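# Lift the carton with both hands and hold it

## Task

Grip the carton between the two hands and raise the whole of it at least three finger widths above the table, then keep it motionless in the air, touching nothing but the hands; the task fails if any motor of either hand still shows moving in hand_stopped_by at the end, or if anything is pushed or dropped off the table.

## Robot and tools

Robot: the upper body of a humanoid on a stand past the table's -x edge, facing roughly +x. It has two arms, left_arm (the robot's own left, on the +y side) and right_arm (toward -y). right_arm ends in a five-finger right hand, left_arm in its mirror image. The body may be slightly turned or tilted relative to the table.

Scene frame (used in results): metres, table top at z = 0, +z up, +x across the table away from the robot, table's near edge at x = 0.18. The pelvis sits 0.01 to 0.14 m above the table; each shoulder is about 0.28 m above it and 0.06 m forward, offset 0.10 m to its side. A hand point can reach at most 0.62 m from its shoulder, and its printed position gets less accurate at long reach.

Hand point: a spot fixed to the palm, 0.05 m in front of it, where index pad and thumb tip meet in a pinch. Its axes: +z along straightened fingers (they extend 0.06 to 0.07 m past it), +y out of the palm, +x across the palm. On the right hand +x runs away from the thumb toward the little finger; on the left hand +x runs toward the thumb. A wrist bracket on the little-finger side protrudes 0.03 m beyond the point in +y and 0.11 m across, and can strike things.

execute_actions(actions): a list of actions, run in order. Each action is a list of up to 15 rows; each row lasts one 1/30 s step, and a short action repeats its final row until 15 steps pass. An empty list just returns state and images. A row is one flat list of 28 numbers, all in [-1, 1], covering both arms even if one is idle: left_arm dx, dy, dz, rx, ry, rz, then left_gripper little, ring, middle, index, thumb_bend, thumb_turn, force_limit, speed, then the same 14 for right_arm and right_gripper. dx..rz are an offset, not a pose: the target relative to the hand point's measured pose at the start of that action (for a call's first action, the last pose reported in this scene), expressed in that hand point's own axes. Every row in an action is measured from that same start, not chained. Scale: 1.0 = 0.6 m for dx, dy, dz, and 180 degrees for the rotation vector rx, ry, rz. Each step the command is clipped to 70 mm and 16 degrees from the measured pose, so large offsets need several actions; afterwards the arm goes only as far as its last clipped pose.

Hand numbers (absolute targets, not offsets): fingers little, ring, middle, index at +1 straight, -1 curled into the palm. thumb_bend +1 straight, -1 fully bent. thumb_turn +1 beside the palm, -1 across in front of it. Pinch: index about -0.22, thumb_bend -0.75, thumb_turn -0.57. force_limit maps -1..+1 to roughly 0..10 N fingertip force (0..15 N for the two thumb motors); it only stops closing motion. speed maps -1..+1 from near zero to full (full travel in 0.6 s). With the thumb turned fully across, a hand can wrap objects 0.035 to 0.08 m wide, the object lying across the palm on the wrist side of the point; turn the thumb before reaching in. A motor only starts when its target changes by 0.01 or more. To keep a hand unchanged, resend its previous eight numbers (before any, its hand_measured six values plus hand_force_limit and hand_speed). For a gentle grip close at speed -0.9 or slower. To tighten, raise force_limit and send a target further closed than hand_measured; to loosen, send one more open.

move(target, speed, blocking): target is one 28-number row as above, offsets from the pose in the last result showing one. Both hand points travel straight lines toward their targets, finishing together, in 0.5 to 10 s (cut off at 10 s). speed is the top path speed in m/s, 0.002 to 0.5, default 0.25; rotation allowed up to twice that in rad/s. Hand numbers are sent at the start. Paths do not avoid obstacles or the other arm; faster contact hits harder, and aiming further past contact presses harder. blocking=false returns after 0.5 s while motion continues; then only wait or stop are accepted until the move has ended.

wait(seconds): 0 to 10; arms hold their last command, a running move continues. stop(): brakes a running move (needs room). zoom_image(camera, region): camera is cam_high, cam_left_wrist or cam_right_wrist; region [x0, y0, x1, y1] pixels, at most 504 by 504 (images are 672x504, 616x616, 616x616). show_instructions(): shows the reference pages. finished_scene(scene): ends the current scene, given its number; irreversible.

Results: per arm, end_effector_position (m) and end_effector_quat_wxyz in the scene frame; Hand target lines (where the controller now drives); joint positions and torques (offset, scaled, noisy); hand_measured, hand_stopped_by (moving, target, force, stalled, fault), hand_load_n (positive means pushed open; near 0 on all fingers means the grip was lost), hand_force_limit, hand_speed. A move adds a move: line with its ending (done, off_target, moving, held, fault), active limits (paced = pose clipped, held = steps blocked) and distance to target. pose unreachable means the clearance check altered that arm's command.

Avoid: arms or hands striking or pressing on each other; joint torque reaching limits (23.5 N m, but only 4.7 N m for wrist pitch and yaw, including load weight), which halts that arm for 10 s; motors overheating (warning from 90 °C, arm drops at 120 °C); drops, slips, slams and hard pushes; anything leaving the table. Finish with all hand motors settled (not moving).

Each tool is called after ">>>" as name(argument=value, ...) on one line, values as JSON.

## Session

>>> execute_actions(actions=[])

Scene clock: 0.00 s.
left_arm: end_effector_position=(+0.1186, +0.1548, +0.5329) hand_measured=(+1.000, +1.000, +1.000, +1.000, +1.000, +1.000) hand_load_n=(+0.0, +0.0, +0.0, +0.0, +0.0, +0.0) hand_stopped_by=(target, target, target, target, target, target) hand_force_limit=0.00 hand_speed=-0.80 end_effector_quat_wxyz=(-0.047, +0.032, -0.083, +0.995) | right_arm: end_effector_position=(+0.1737, -0.0900, +0.5178) hand_measured=(+1.000, +1.000, +1.000, +1.000, +1.000, +1.000) hand_load_n=(+0.0, +0.0, +0.0, +0.0, +0.0, +0.0) hand_stopped_by=(target, target, target, target, target, target) hand_force_limit=0.00 hand_speed=-0.80 end_effector_quat_wxyz=(+0.971, -0.167, +0.067, +0.155)
Joint positions: left_arm=[-0.018  0.41   0.358 -0.623 -0.516 -1.041 -0.165] | right_arm=[-0.199 -0.577 -0.075 -0.471  0.547 -1.013  0.246]
Joint velocities: left_arm=[-0.018 -0.003 -0.002  0.002 -0.008  0.     0.   ] | right_arm=[ 0.008 -0.006  0.009  0.    -0.012  0.     0.   ]
Joint torques (N m, as the arm reports them, + toward a larger angle): no reading
Hand target (left_arm): +0.119, +0.155, +0.533; -0.047, +0.032, -0.083, +0.995
Hand target (right_arm): +0.174, -0.090, +0.518; +0.971, -0.167, +0.067, +0.155

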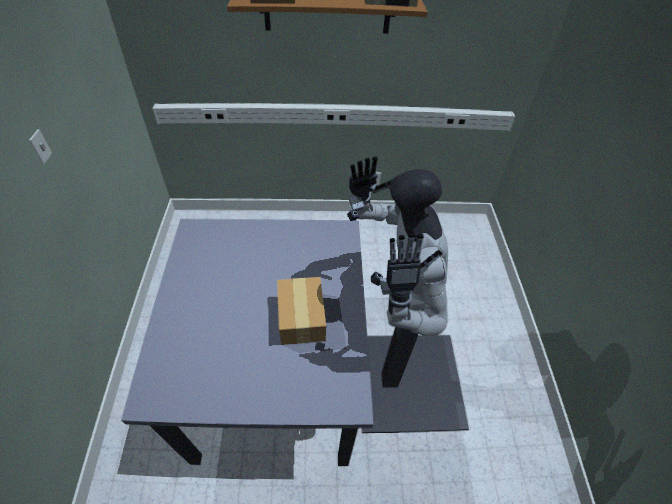

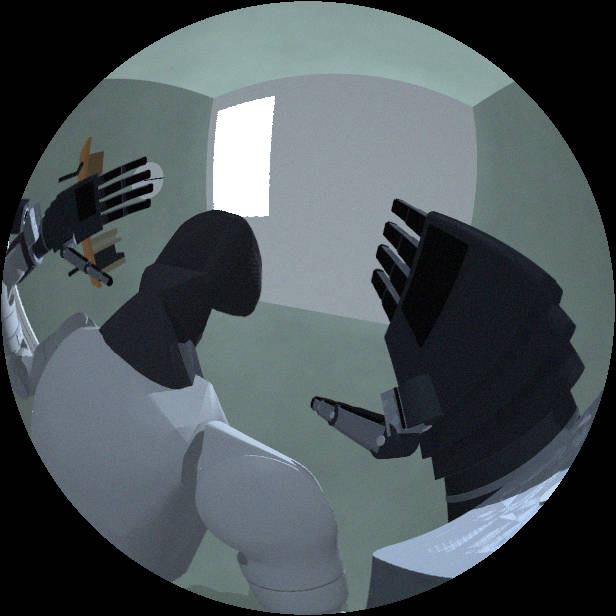

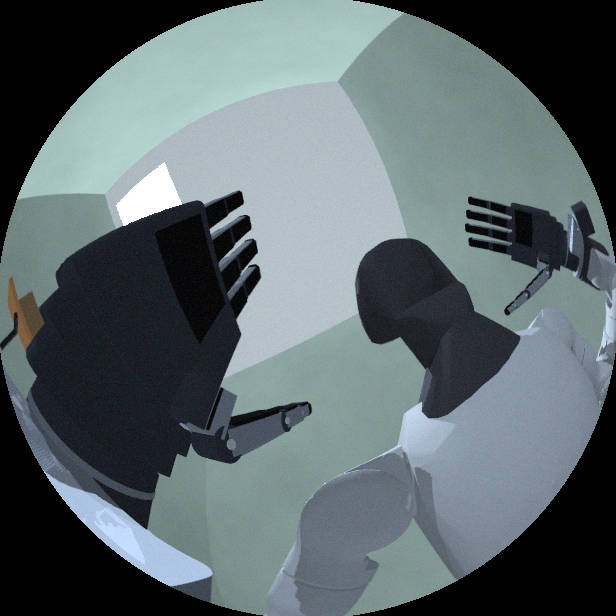

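>>> move(target=[-0.487,-0.105,-0.554,0,-0.644,-0.073,0.55,0.55,0.55,0.55,1,1,0.4,0,0.402,-0.011,-0.492,0.165,0.61,0.051,0.55,0.55,0.55,0.55,1,1,0.4,0], speed=0.4)

>>> move(target=[-0.13,0,0.075,-0.04,0,0,0.55,0.55,0.55,0.55,1,1,0.4,0,0.13,0,0.075,-0.04,0,0,0.55,0.55,0.55,0.55,1,1,0.4,0], speed=0.15)

Scene clock: 3.37 s.
left_arm: end_effector_position=(+0.3863, +0.3014, +0.2134) hand_measured=(+0.550, +0.550, +0.550, +0.550, +1.000, +1.000) hand_load_n=(+0.0, +0.0, +0.0, +0.0, +0.0, +0.0) hand_stopped_by=(target, target, target, target, target, target) hand_force_limit=0.40 hand_speed=0.00 end_effector_quat_wxyz=(-0.004, +0.859, +0.005, +0.512) | right_arm: end_effector_position=(+0.3801, -0.1296, +0.2005) hand_measured=(+0.550, +0.550, +0.550, +0.550, +1.000, +1.000) hand_load_n=(+0.0, +0.0, +0.0, +0.0, +0.0, +0.0) hand_stopped_by=(target, target, target, target, target, target) hand_force_limit=0.40 hand_speed=0.00 end_effector_quat_wxyz=(+0.504, -0.007, +0.864, -0.005)
Joint positions: left_arm=[-0.129  1.14  -0.067  0.197 -1.084  0.221 -0.173] | right_arm=[ 0.028 -0.722  0.05  -0.547  0.918  0.58  -0.53 ]
Joint velocities: left_arm=[ 0.008 -0.002  0.    -0.003  0.002  0.     0.   ] | right_arm=[ 0.005 -0.005 -0.011  0.     0.002  0.001  0.   ]
Joint torques (N m, as the arm reports them, + toward a larger angle): left_arm=[-3.73  4.26  2.01 -0.96  0.1  -0.94 -0.15] | right_arm=[-3.11 -3.91 -1.54 -2.61  0.35 -1.05 -0.08]
Hand target (left_arm): +0.386, +0.301, +0.213; -0.004, +0.859, +0.004, +0.511
Hand target (right_arm): +0.380, -0.130, +0.200; +0.502, -0.005, +0.865, -0.005
Off the commanded pose (left_arm): 0.015 m, 2 deg.
Off the commanded pose (right_arm): 0.001 m, 1 deg.
move: off_target (left_arm)

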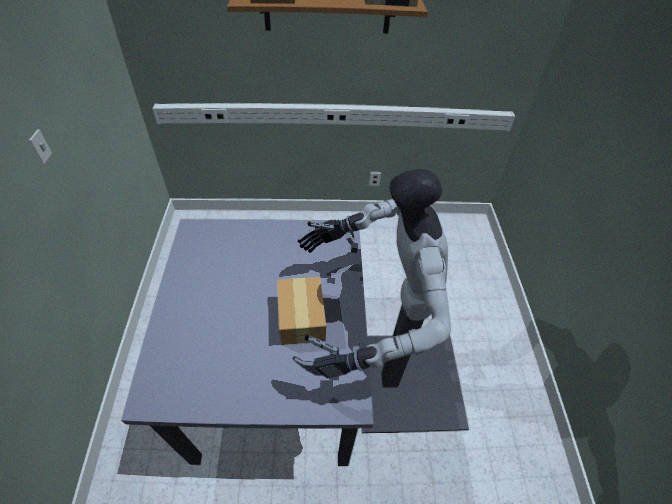

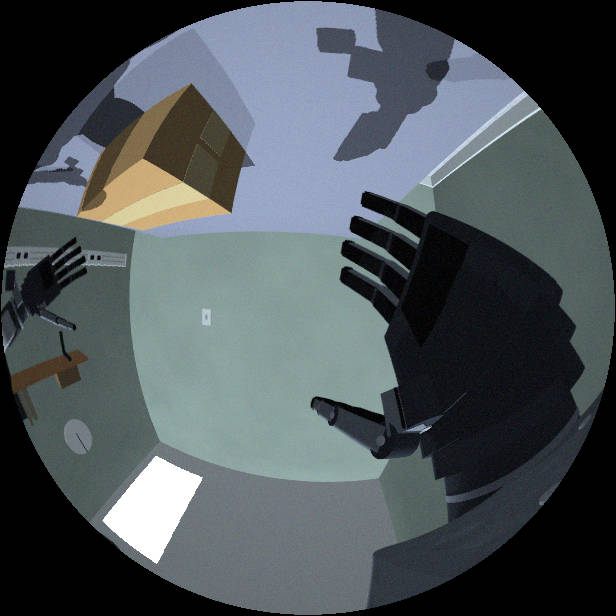

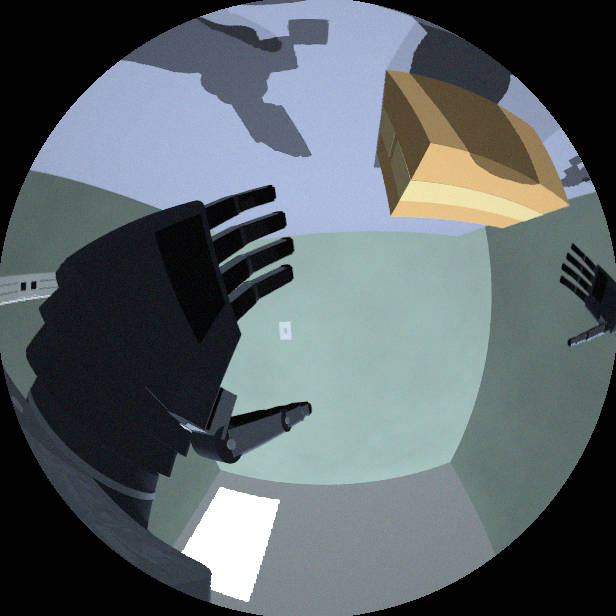

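Scene clock: 4.53 s.
left_arm: end_effector_position=(+0.3879, +0.3012, +0.1208) hand_measured=(+0.550, +0.550, +0.550, +0.550, +1.000, +1.000) hand_load_n=(+0.0, +0.0, +0.0, +0.0, +0.0, +0.0) hand_stopped_by=(target, target, target, target, target, target) hand_force_limit=0.40 hand_speed=0.00 end_effector_quat_wxyz=(+0.043, +0.862, -0.011, +0.505) | right_arm: end_effector_position=(+0.3820, -0.1272, +0.1101) hand_measured=(+0.550, +0.550, +0.550, +0.550, +1.000, +1.000) hand_load_n=(+0.0, +0.0, +0.0, +0.0, +0.0, +0.0) hand_stopped_by=(target, target, target, target, target, target) hand_force_limit=0.40 hand_speed=0.00 end_effector_quat_wxyz=(+0.500, -0.037, +0.864, +0.054)
Joint positions: left_arm=[-0.647  0.722 -0.247  1.393 -0.76  -0.306 -0.741] | right_arm=[-0.063 -0.556  0.2    0.118  0.622  0.12  -0.056]
Joint velocities: left_arm=[-0.221 -0.087  0.005  0.474  0.034 -0.212 -0.186] | right_arm=[ 0.     0.017  0.006 -0.002  0.002  0.     0.   ]
Joint torques (N m, as the arm reports them, + toward a larger angle): left_arm=[-5.24  3.9   0.79 -0.83 -0.22 -0.89 -0.18] | right_arm=[-3.47 -3.92 -0.89 -2.67  0.19 -1.38  0.24]
Hand target (left_arm): +0.388, +0.300, +0.121; +0.044, +0.862, -0.013, +0.505
Hand target (right_arm): +0.382, -0.126, +0.110; +0.500, -0.039, +0.863, +0.055
Off the commanded pose (left_arm): 0.003 m, 2 deg.
Off the commanded pose (right_arm): 0.004 m, 1 deg.
move: off_target (right_arm)

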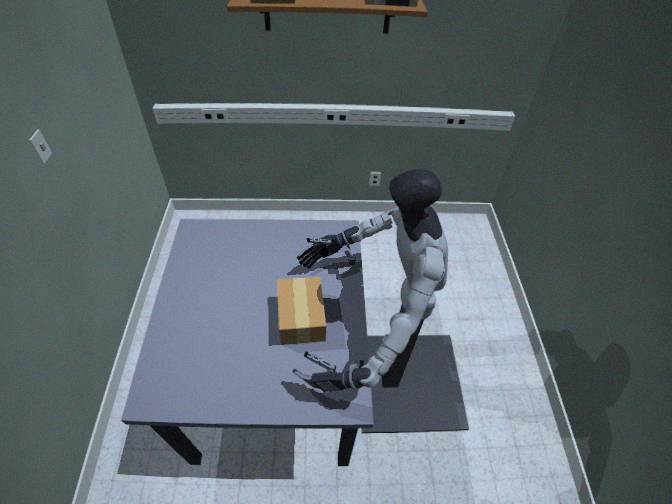

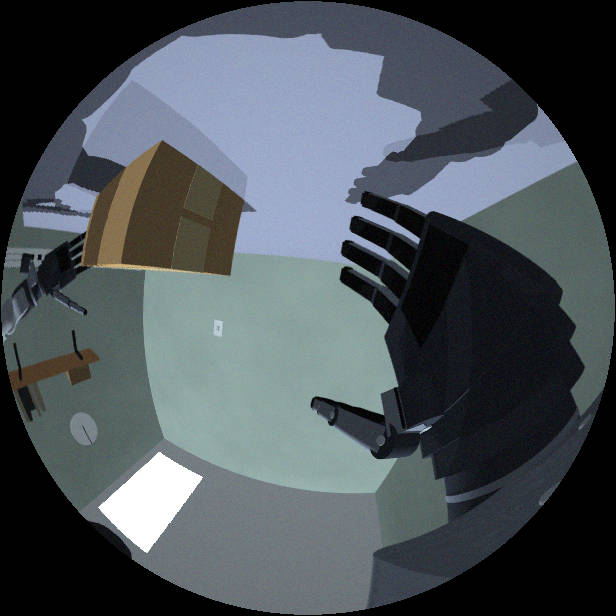

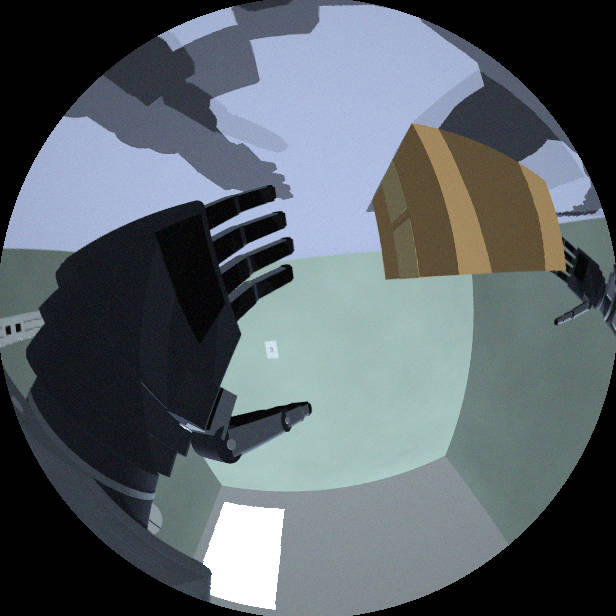

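>>> move(target=[0.03,0.2,0.07,0,0,0,0.55,0.55,0.55,0.55,1,1,0.4,0,-0.05,0.17,0.07,0,0,0,0.55,0.55,0.55,0.55,1,1,0.4,0], speed=0.1)

Scene clock: 9.90 s.
left_arm: end_effector_position=(+0.4205, +0.1790, +0.1162) hand_measured=(+0.550, +0.550, +0.550, +0.550, +1.000, +1.000) hand_load_n=(+0.0, +0.0, +0.0, +0.0, +0.0, +0.0) hand_stopped_by=(target, target, target, target, target, target) hand_force_limit=0.40 hand_speed=0.00 end_effector_quat_wxyz=(+0.042, +0.867, -0.015, +0.496) | right_arm: end_effector_position=(+0.4239, -0.0251, +0.1270) hand_measured=(+0.550, +0.550, +0.550, +0.550, +1.000, +1.000) hand_load_n=(+0.0, +0.0, +0.0, +0.0, +0.0, +0.0) hand_stopped_by=(target, target, target, target, target, target) hand_force_limit=0.40 hand_speed=0.00 end_effector_quat_wxyz=(+0.506, -0.034, +0.860, +0.052)
Joint positions: left_arm=[-0.427  0.634 -0.362  0.466 -0.752  0.11  -0.052] | right_arm=[-0.337 -0.31   0.373  0.116  0.544  0.304 -0.374]
Joint velocities: left_arm=[ 0.012  0.006 -0.005  0.     0.014  0.     0.001] | right_arm=[-0.008  0.002  0.003  0.012 -0.011  0.     0.   ]
Joint torques (N m, as the arm reports them, + toward a larger angle): left_arm=[-5.05  2.89  1.24 -2.6   0.3  -0.85 -0.06] | right_arm=[-5.42 -1.7  -0.3  -3.08 -0.05 -1.18  0.03]
Hand target (left_arm): +0.420, +0.180, +0.115; +0.040, +0.868, -0.018, +0.495
Hand target (right_arm): +0.424, -0.024, +0.126; +0.506, -0.036, +0.861, +0.050
Off the commanded pose (left_arm): 0.009 m, 1 deg.
Off the commanded pose (right_arm): 0.008 m, 1 deg.
move: off_target (left_arm, right_arm)

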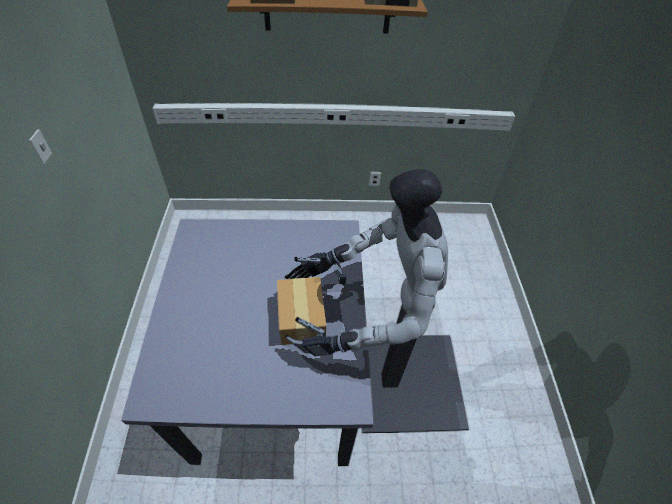

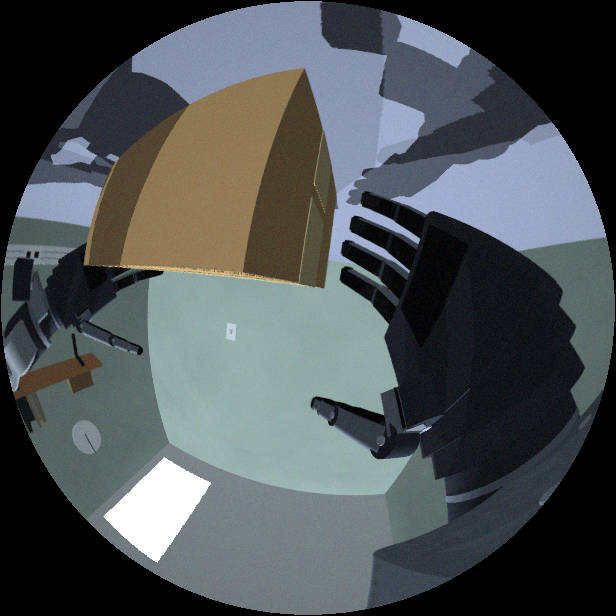

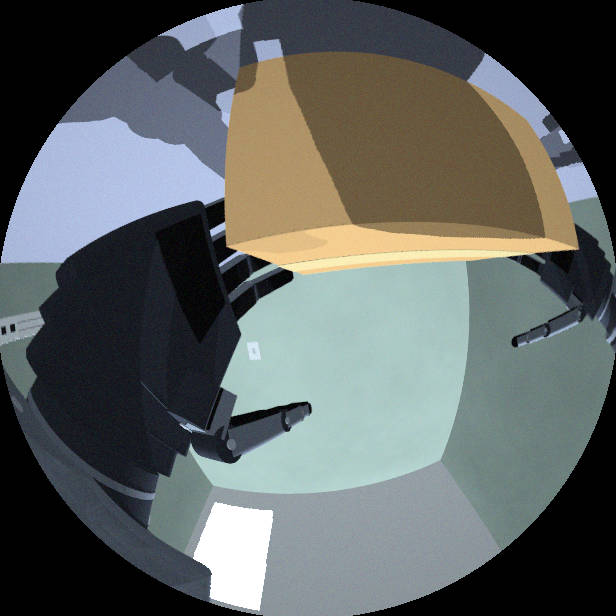

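Lower a little, back a little, squeeze.

>>> move(target=[-0.03,0.12,0,0,0,0,0.55,0.55,0.55,0.55,1,1,0.4,0,0.045,0.1,0.005,0,0,0,0.55,0.55,0.55,0.55,1,1,0.4,0], speed=0.05)

Scene clock: 11.70 s.
left_arm: end_effector_position=(+0.4172, +0.1566, +0.1090) hand_measured=(+0.550, +0.550, +0.550, +0.550, +1.000, +1.000) hand_load_n=(+0.0, +0.0, +4.5, +4.5, +0.0, +0.0) hand_stopped_by=(target, target, target, target, target, target) hand_force_limit=0.40 hand_speed=0.00 end_effector_quat_wxyz=(-0.024, +0.861, +0.008, +0.508) | right_arm: end_effector_position=(+0.4267, -0.0127, +0.1182) hand_measured=(+0.550, +0.550, +0.550, +0.550, +1.000, +1.000) hand_load_n=(+0.0, +5.5, +3.0, +0.0, +0.0, +0.0) hand_stopped_by=(target, target, target, target, target, target) hand_force_limit=0.40 hand_speed=0.00 end_effector_quat_wxyz=(+0.533, -0.000, +0.846, -0.009)
Joint positions: left_arm=[-0.379  0.572 -0.481  0.311 -0.724  0.087  0.29 ] | right_arm=[-0.367 -0.187  0.48   0.262  0.449  0.134 -0.583]
Joint velocities: left_arm=[-0.026  0.021 -0.043  0.    -0.014 -0.028  0.024] | right_arm=[-0.035 -0.02   0.037  0.017  0.005 -0.013 -0.02 ]
Joint torques (N m, as the arm reports them, + toward a larger angle): left_arm=[-3.95 -0.8  -1.64 -5.65  0.03 -0.12 -1.87] | right_arm=[-5.21  4.36  4.05 -3.26  1.46  0.32  3.89]
Hand target (left_arm): +0.403, +0.110, +0.102; +0.038, +0.869, -0.020, +0.493
Hand target (right_arm): +0.406, +0.033, +0.112; +0.509, -0.032, +0.859, +0.054
Off the commanded pose (left_arm): 0.051 m, 8 deg.
Off the commanded pose (right_arm): 0.053 m, 9 deg.
move: off_target (left_arm, right_arm)

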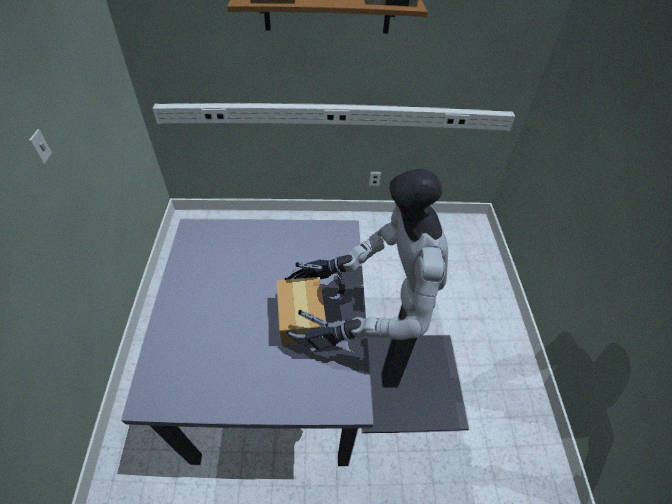

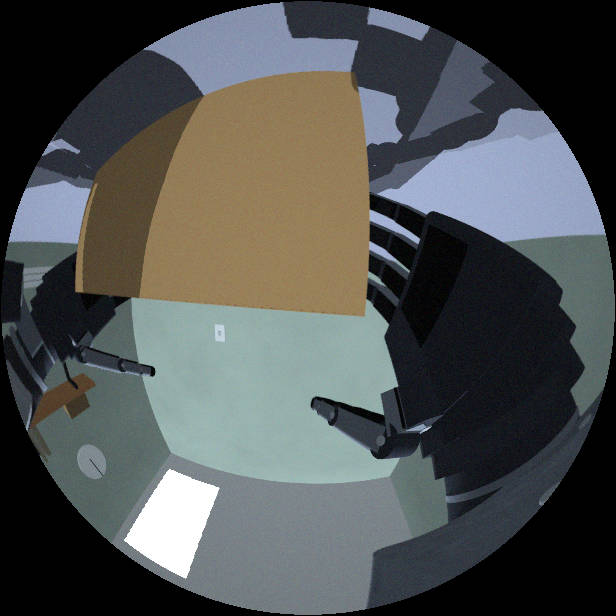

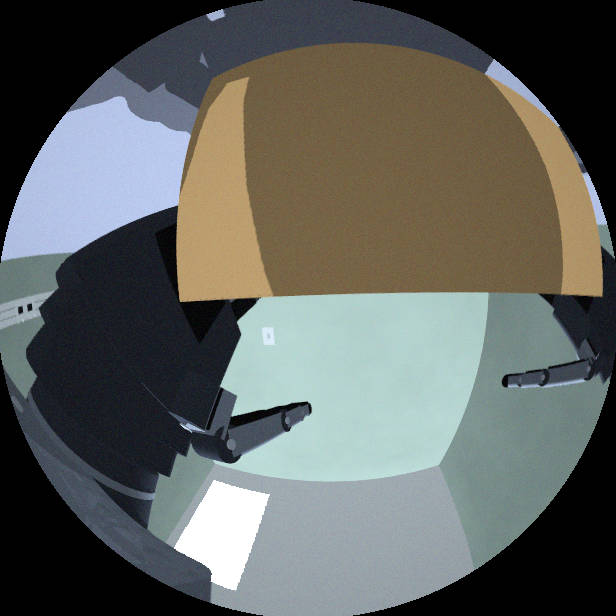

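>>> execute_actions(actions=[[[0.04,0.07,-0.035,-0.035,0,0,0.55,0.55,0.55,0.55,1,1,0.4,0,-0.04,0.07,-0.035,-0.035,0,0,0.55,0.55,0.55,0.55,1,1,0.4,0]],[[0.05,0.07,-0.04,-0.035,0,0,0.55,0.55,0.55,0.55,1,1,0.4,0,-0.05,0.07,-0.04,-0.035,0,0,0.55,0.55,0.55,0.55,1,1,0.4,0]],[[0.05,0.07,-0.04,-0.035,0,0,0.55,0.55,0.55,0.55,1,1,0.4,0,-0.05,0.07,-0.04,-0.035,0,0,0.55,0.55,0.55,0.55,1,1,0.4,0]],[[0.05,0.07,-0.04,-0.035,0,0,0.55,0.55,0.55,0.55,1,1,0.4,0,-0.05,0.07,-0.04,-0.035,0,0,0.55,0.55,0.55,0.55,1,1,0.4,0]],[[0.05,0.07,-0.04,-0.035,0,0,0.55,0.55,0.55,0.55,1,1,0.4,0,-0.05,0.07,-0.04,-0.035,0,0,0.55,0.55,0.55,0.55,1,1,0.4,0]]])

>>> wait(seconds=3)

Scene clock: 14.30 s.
left_arm: end_effector_position=(+0.4308, +0.1311, +0.2690) hand_measured=(+0.550, +0.550, +0.550, +0.552, +1.000, +1.000) hand_load_n=(+0.0, +0.0, +4.0, +6.5, +0.0, +0.0) hand_stopped_by=(target, target, target, target, target, target) hand_force_limit=0.40 hand_speed=0.00 end_effector_quat_wxyz=(-0.090, +0.849, -0.004, +0.521) | right_arm: end_effector_position=(+0.4501, -0.0217, +0.2746) hand_measured=(+0.550, +0.550, +0.550, +0.550, +1.000, +1.000) hand_load_n=(+0.0, +1.5, +6.5, +3.0, +0.0, +0.0) hand_stopped_by=(target, target, target, target, target, target) hand_force_limit=0.40 hand_speed=0.00 end_effector_quat_wxyz=(+0.566, +0.029, +0.818, -0.103)
Joint positions: left_arm=[-0.636  0.807 -0.318 -0.454 -1.29   0.815  1.013] | right_arm=[-0.636 -0.181  0.329 -0.422  0.719  0.975 -1.185]
Joint velocities: left_arm=[ 0.087 -0.002 -0.054  0.003 -0.067  0.063  0.   ] | right_arm=[0.081 0.011 0.008 0.055 0.031 0.051 0.   ]
Joint torques (N m, as the arm reports them, + toward a larger angle): left_arm=[-9.93 -0.13  0.9  -7.78 -1.02 -1.73 -1.79] | right_arm=[-10.91   3.43   2.56  -5.83   2.29  -1.7    3.43]
Hand target (left_arm): +0.417, +0.089, +0.266; -0.026, +0.857, -0.043, +0.513
Hand target (right_arm): +0.435, +0.023, +0.273; +0.559, -0.018, +0.828, -0.038
Off the commanded pose (left_arm): 0.042 m, 8 deg.
Off the commanded pose (right_arm): 0.051 m, 10 deg.

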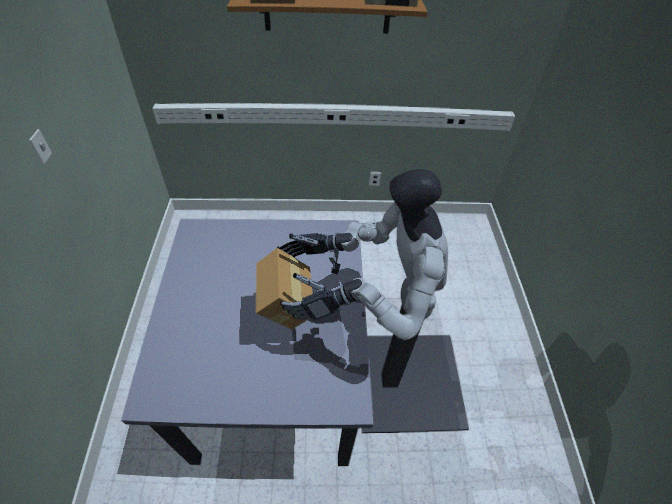

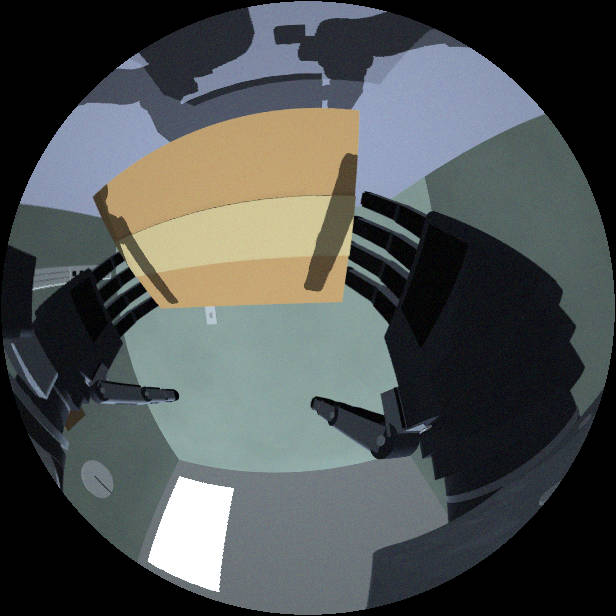

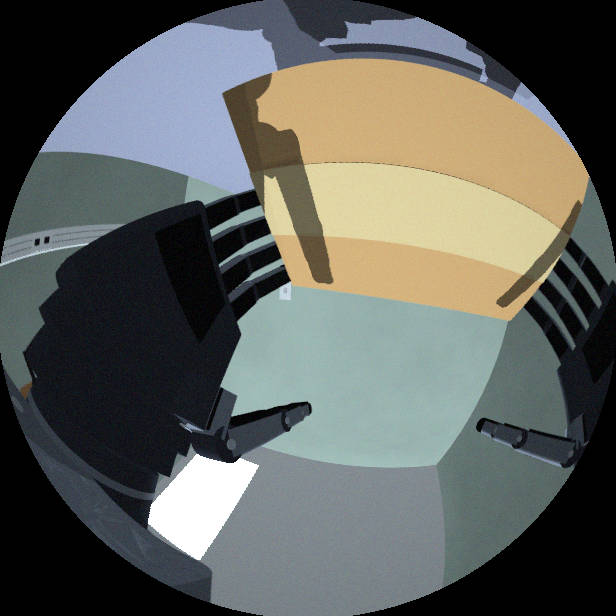

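Scene clock: 17.30 s.
left_arm: end_effector_position=(+0.4284, +0.1299, +0.2634) hand_measured=(+0.550, +0.550, +0.550, +0.552, +1.000, +1.000) hand_load_n=(+0.0, +0.0, +3.0, +7.0, +0.0, +0.0) hand_stopped_by=(target, target, target, target, target, target) hand_force_limit=0.40 hand_speed=0.00 end_effector_quat_wxyz=(-0.089, +0.853, -0.007, +0.514) | right_arm: end_effector_position=(+0.4494, -0.0227, +0.2703) hand_measured=(+0.550, +0.550, +0.550, +0.550, +1.000, +1.000) hand_load_n=(+0.0, +2.5, +6.0, +2.5, +0.0, +0.0) hand_stopped_by=(target, target, target, target, target, target) hand_force_limit=0.40 hand_speed=0.00 end_effector_quat_wxyz=(+0.561, +0.028, +0.821, -0.106)
Joint positions: left_arm=[-0.63   0.807 -0.323 -0.454 -1.296  0.82   1.013] | right_arm=[-0.63  -0.181  0.329 -0.418  0.72   0.98  -1.186]
Joint velocities: left_arm=[0.017 0.002 0.    0.006 0.011 0.    0.   ] | right_arm=[ 0.     0.012  0.002 -0.006  0.02   0.     0.   ]
Joint torques (N m, as the arm reports them, + toward a larger angle): left_arm=[-10.19  -0.15   1.26  -7.81  -0.83  -1.83  -1.8 ] | right_arm=[-11.21   3.25   2.57  -5.82   2.25  -1.8    3.48]
Hand target (left_arm): +0.417, +0.089, +0.266; -0.026, +0.857, -0.043, +0.513
Hand target (right_arm): +0.435, +0.023, +0.273; +0.559, -0.018, +0.828, -0.038
Off the commanded pose (left_arm): 0.041 m, 8 deg.
Off the commanded pose (right_arm): 0.052 m, 10 deg.
wait: 3.00 s; at rest by 0.27 s

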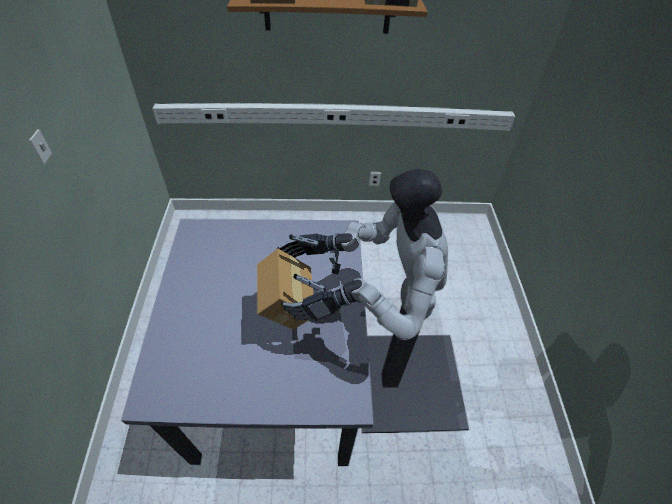

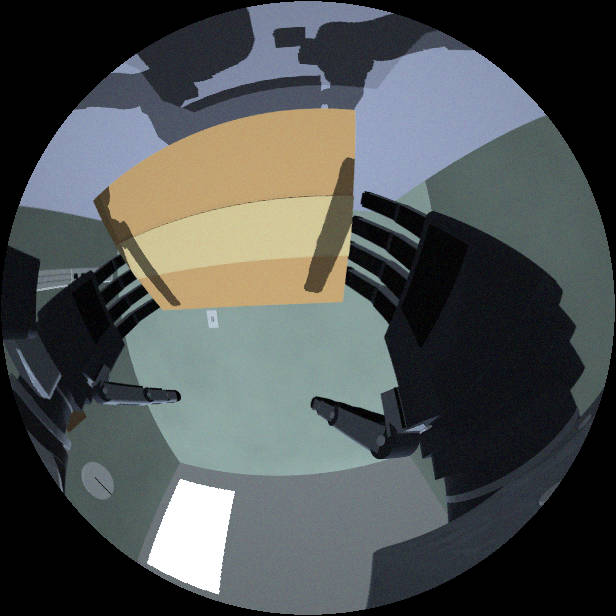

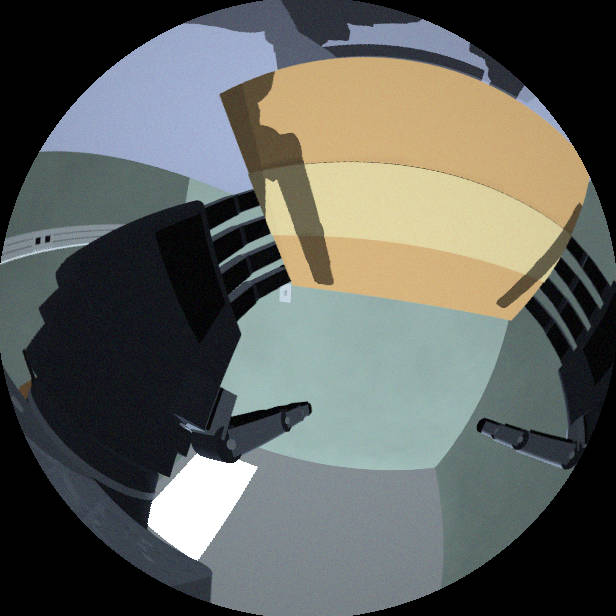

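>>> execute_actions(actions=[[[0.05,0.07,-0.04,-0.045,0,0,0.55,0.55,0.55,0.55,1,1,0.4,0,-0.05,0.07,-0.04,-0.045,0,0,0.55,0.55,0.55,0.55,1,1,0.4,0]]])

>>> wait(seconds=3)

Scene clock: 17.90 s.
left_arm: end_effector_position=(+0.4355, +0.1246, +0.2986) hand_measured=(+0.550, +0.550, +0.550, +0.552, +1.000, +1.000) hand_load_n=(+0.0, +0.0, +4.0, +6.5, +0.0, +0.0) hand_stopped_by=(target, target, target, target, target, target) hand_force_limit=0.40 hand_speed=0.00 end_effector_quat_wxyz=(-0.092, +0.848, -0.003, +0.521) | right_arm: end_effector_position=(+0.4569, -0.0261, +0.3021) hand_measured=(+0.550, +0.550, +0.550, +0.550, +1.000, +1.000) hand_load_n=(+0.0, +1.5, +6.0, +3.5, +0.0, +0.0) hand_stopped_by=(target, target, target, target, target, target) hand_force_limit=0.40 hand_speed=0.00 end_effector_quat_wxyz=(+0.566, +0.042, +0.815, -0.116)
Joint positions: left_arm=[-0.765  0.8   -0.275 -0.457 -1.471  0.92   1.162] | right_arm=[-0.743 -0.126  0.234 -0.443  0.791  1.128 -1.29 ]
Joint velocities: left_arm=[ 0.064 -0.008 -0.012  0.018 -0.063  0.054  0.   ] | right_arm=[0.074 0.023 0.006 0.037 0.02  0.056 0.   ]
Joint torques (N m, as the arm reports them, + toward a larger angle): left_arm=[-10.5   -0.43   1.2   -7.14  -1.42  -1.48  -1.81] | right_arm=[-11.53   3.14   2.55  -5.32   2.8   -1.57   3.56]
Hand target (left_arm): +0.421, +0.081, +0.296; -0.027, +0.856, -0.048, +0.513
Hand target (right_arm): +0.443, +0.021, +0.303; +0.563, -0.010, +0.825, -0.049
Off the commanded pose (left_arm): 0.044 m, 9 deg.
Off the commanded pose (right_arm): 0.053 m, 10 deg.

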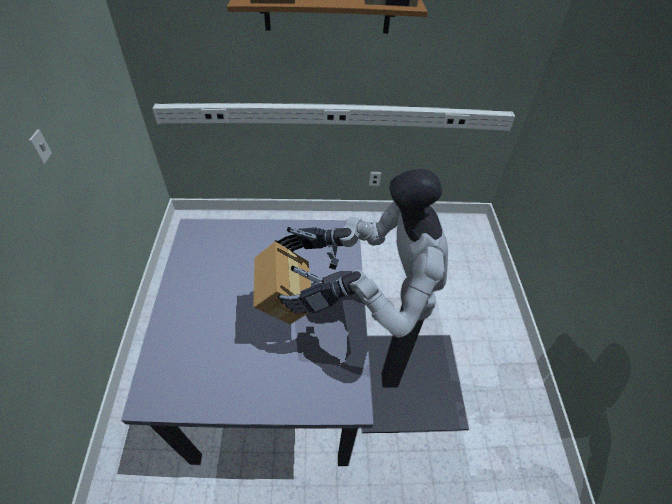

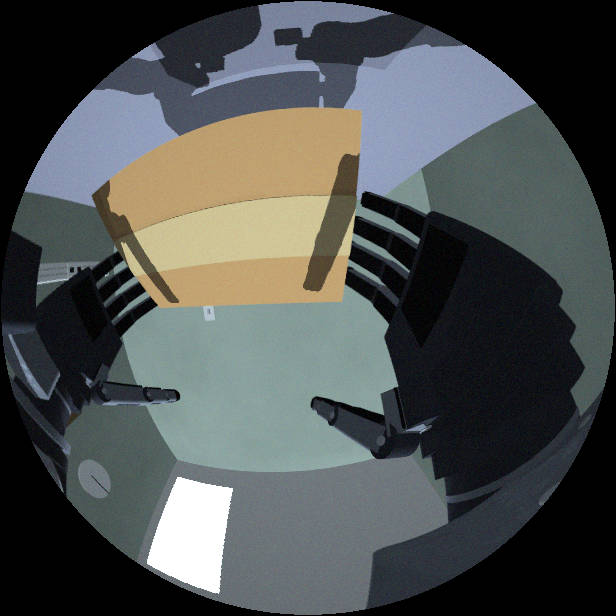

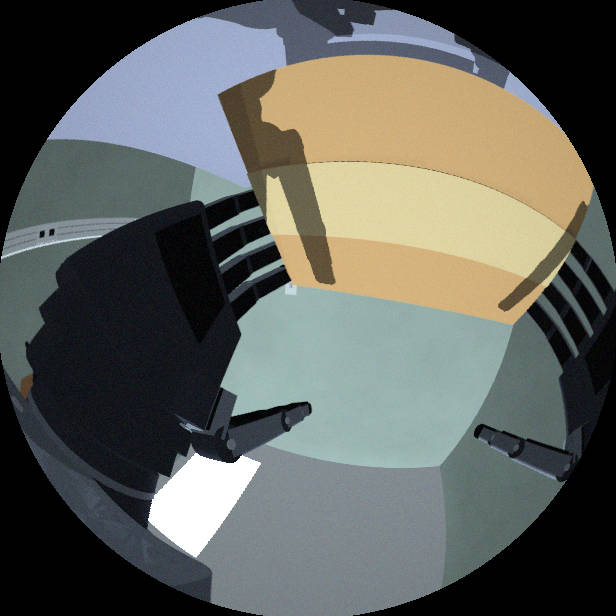

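Scene clock: 20.90 s.
left_arm: end_effector_position=(+0.4343, +0.1240, +0.2952) hand_measured=(+0.550, +0.550, +0.550, +0.552, +1.000, +1.000) hand_load_n=(+0.0, +0.0, +3.5, +6.5, +0.0, +0.0) hand_stopped_by=(target, target, target, target, target, target) hand_force_limit=0.40 hand_speed=0.00 end_effector_quat_wxyz=(-0.092, +0.851, -0.005, +0.517) | right_arm: end_effector_position=(+0.4566, -0.0266, +0.2996) hand_measured=(+0.550, +0.550, +0.550, +0.550, +1.000, +1.000) hand_load_n=(+0.0, +2.5, +6.0, +3.0, +0.0, +0.0) hand_stopped_by=(target, target, target, target, target, target) hand_force_limit=0.40 hand_speed=0.00 end_effector_quat_wxyz=(+0.564, +0.041, +0.817, -0.117)
Joint positions: left_arm=[-0.761  0.799 -0.278 -0.456 -1.474  0.923  1.162] | right_arm=[-0.739 -0.126  0.234 -0.441  0.791  1.13  -1.29 ]
Joint velocities: left_arm=[ 0.     0.009 -0.008 -0.005  0.     0.     0.   ] | right_arm=[0.02  0.    0.002 0.009 0.    0.    0.   ]
Joint torques (N m, as the arm reports them, + toward a larger angle): left_arm=[-10.67  -0.41   1.31  -7.15  -1.2   -1.49  -1.82] | right_arm=[-11.77   3.28   2.64  -5.31   2.7   -1.56   3.58]
Hand target (left_arm): +0.421, +0.081, +0.296; -0.027, +0.856, -0.048, +0.513
Hand target (right_arm): +0.443, +0.021, +0.303; +0.563, -0.010, +0.825, -0.049
Off the commanded pose (left_arm): 0.043 m, 9 deg.
Off the commanded pose (right_arm): 0.053 m, 10 deg.
wait: 3.00 s; at rest by 0.23 s

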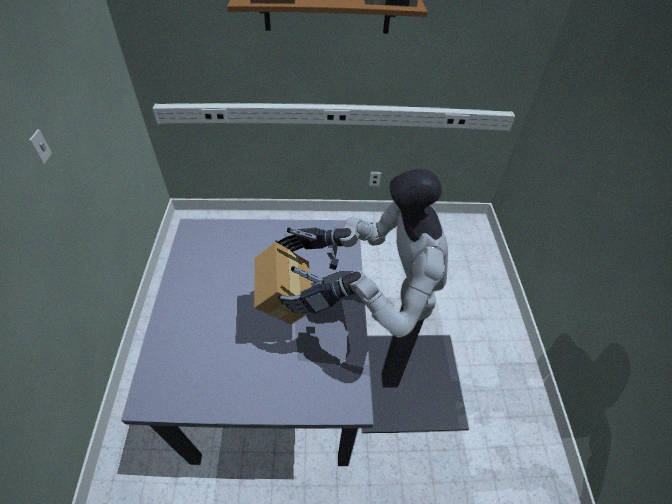

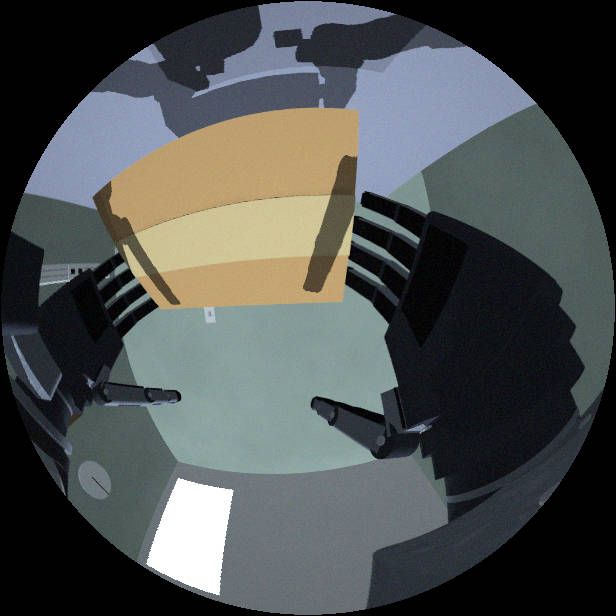

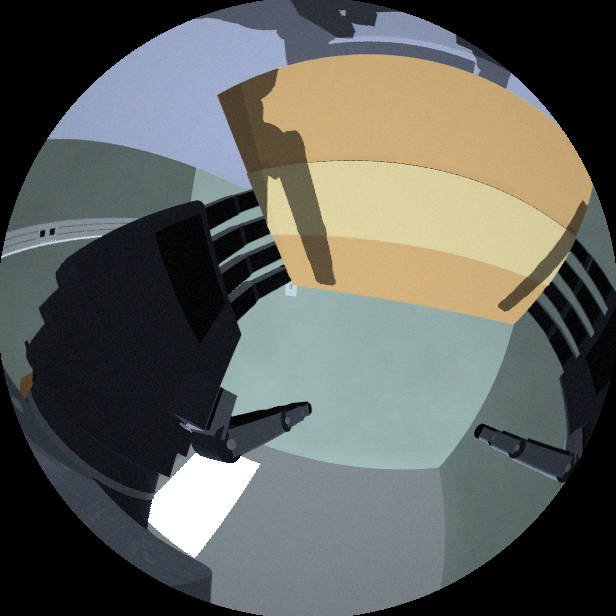

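>>> finished_scene(scene=2)

The scene is finished: the task was done.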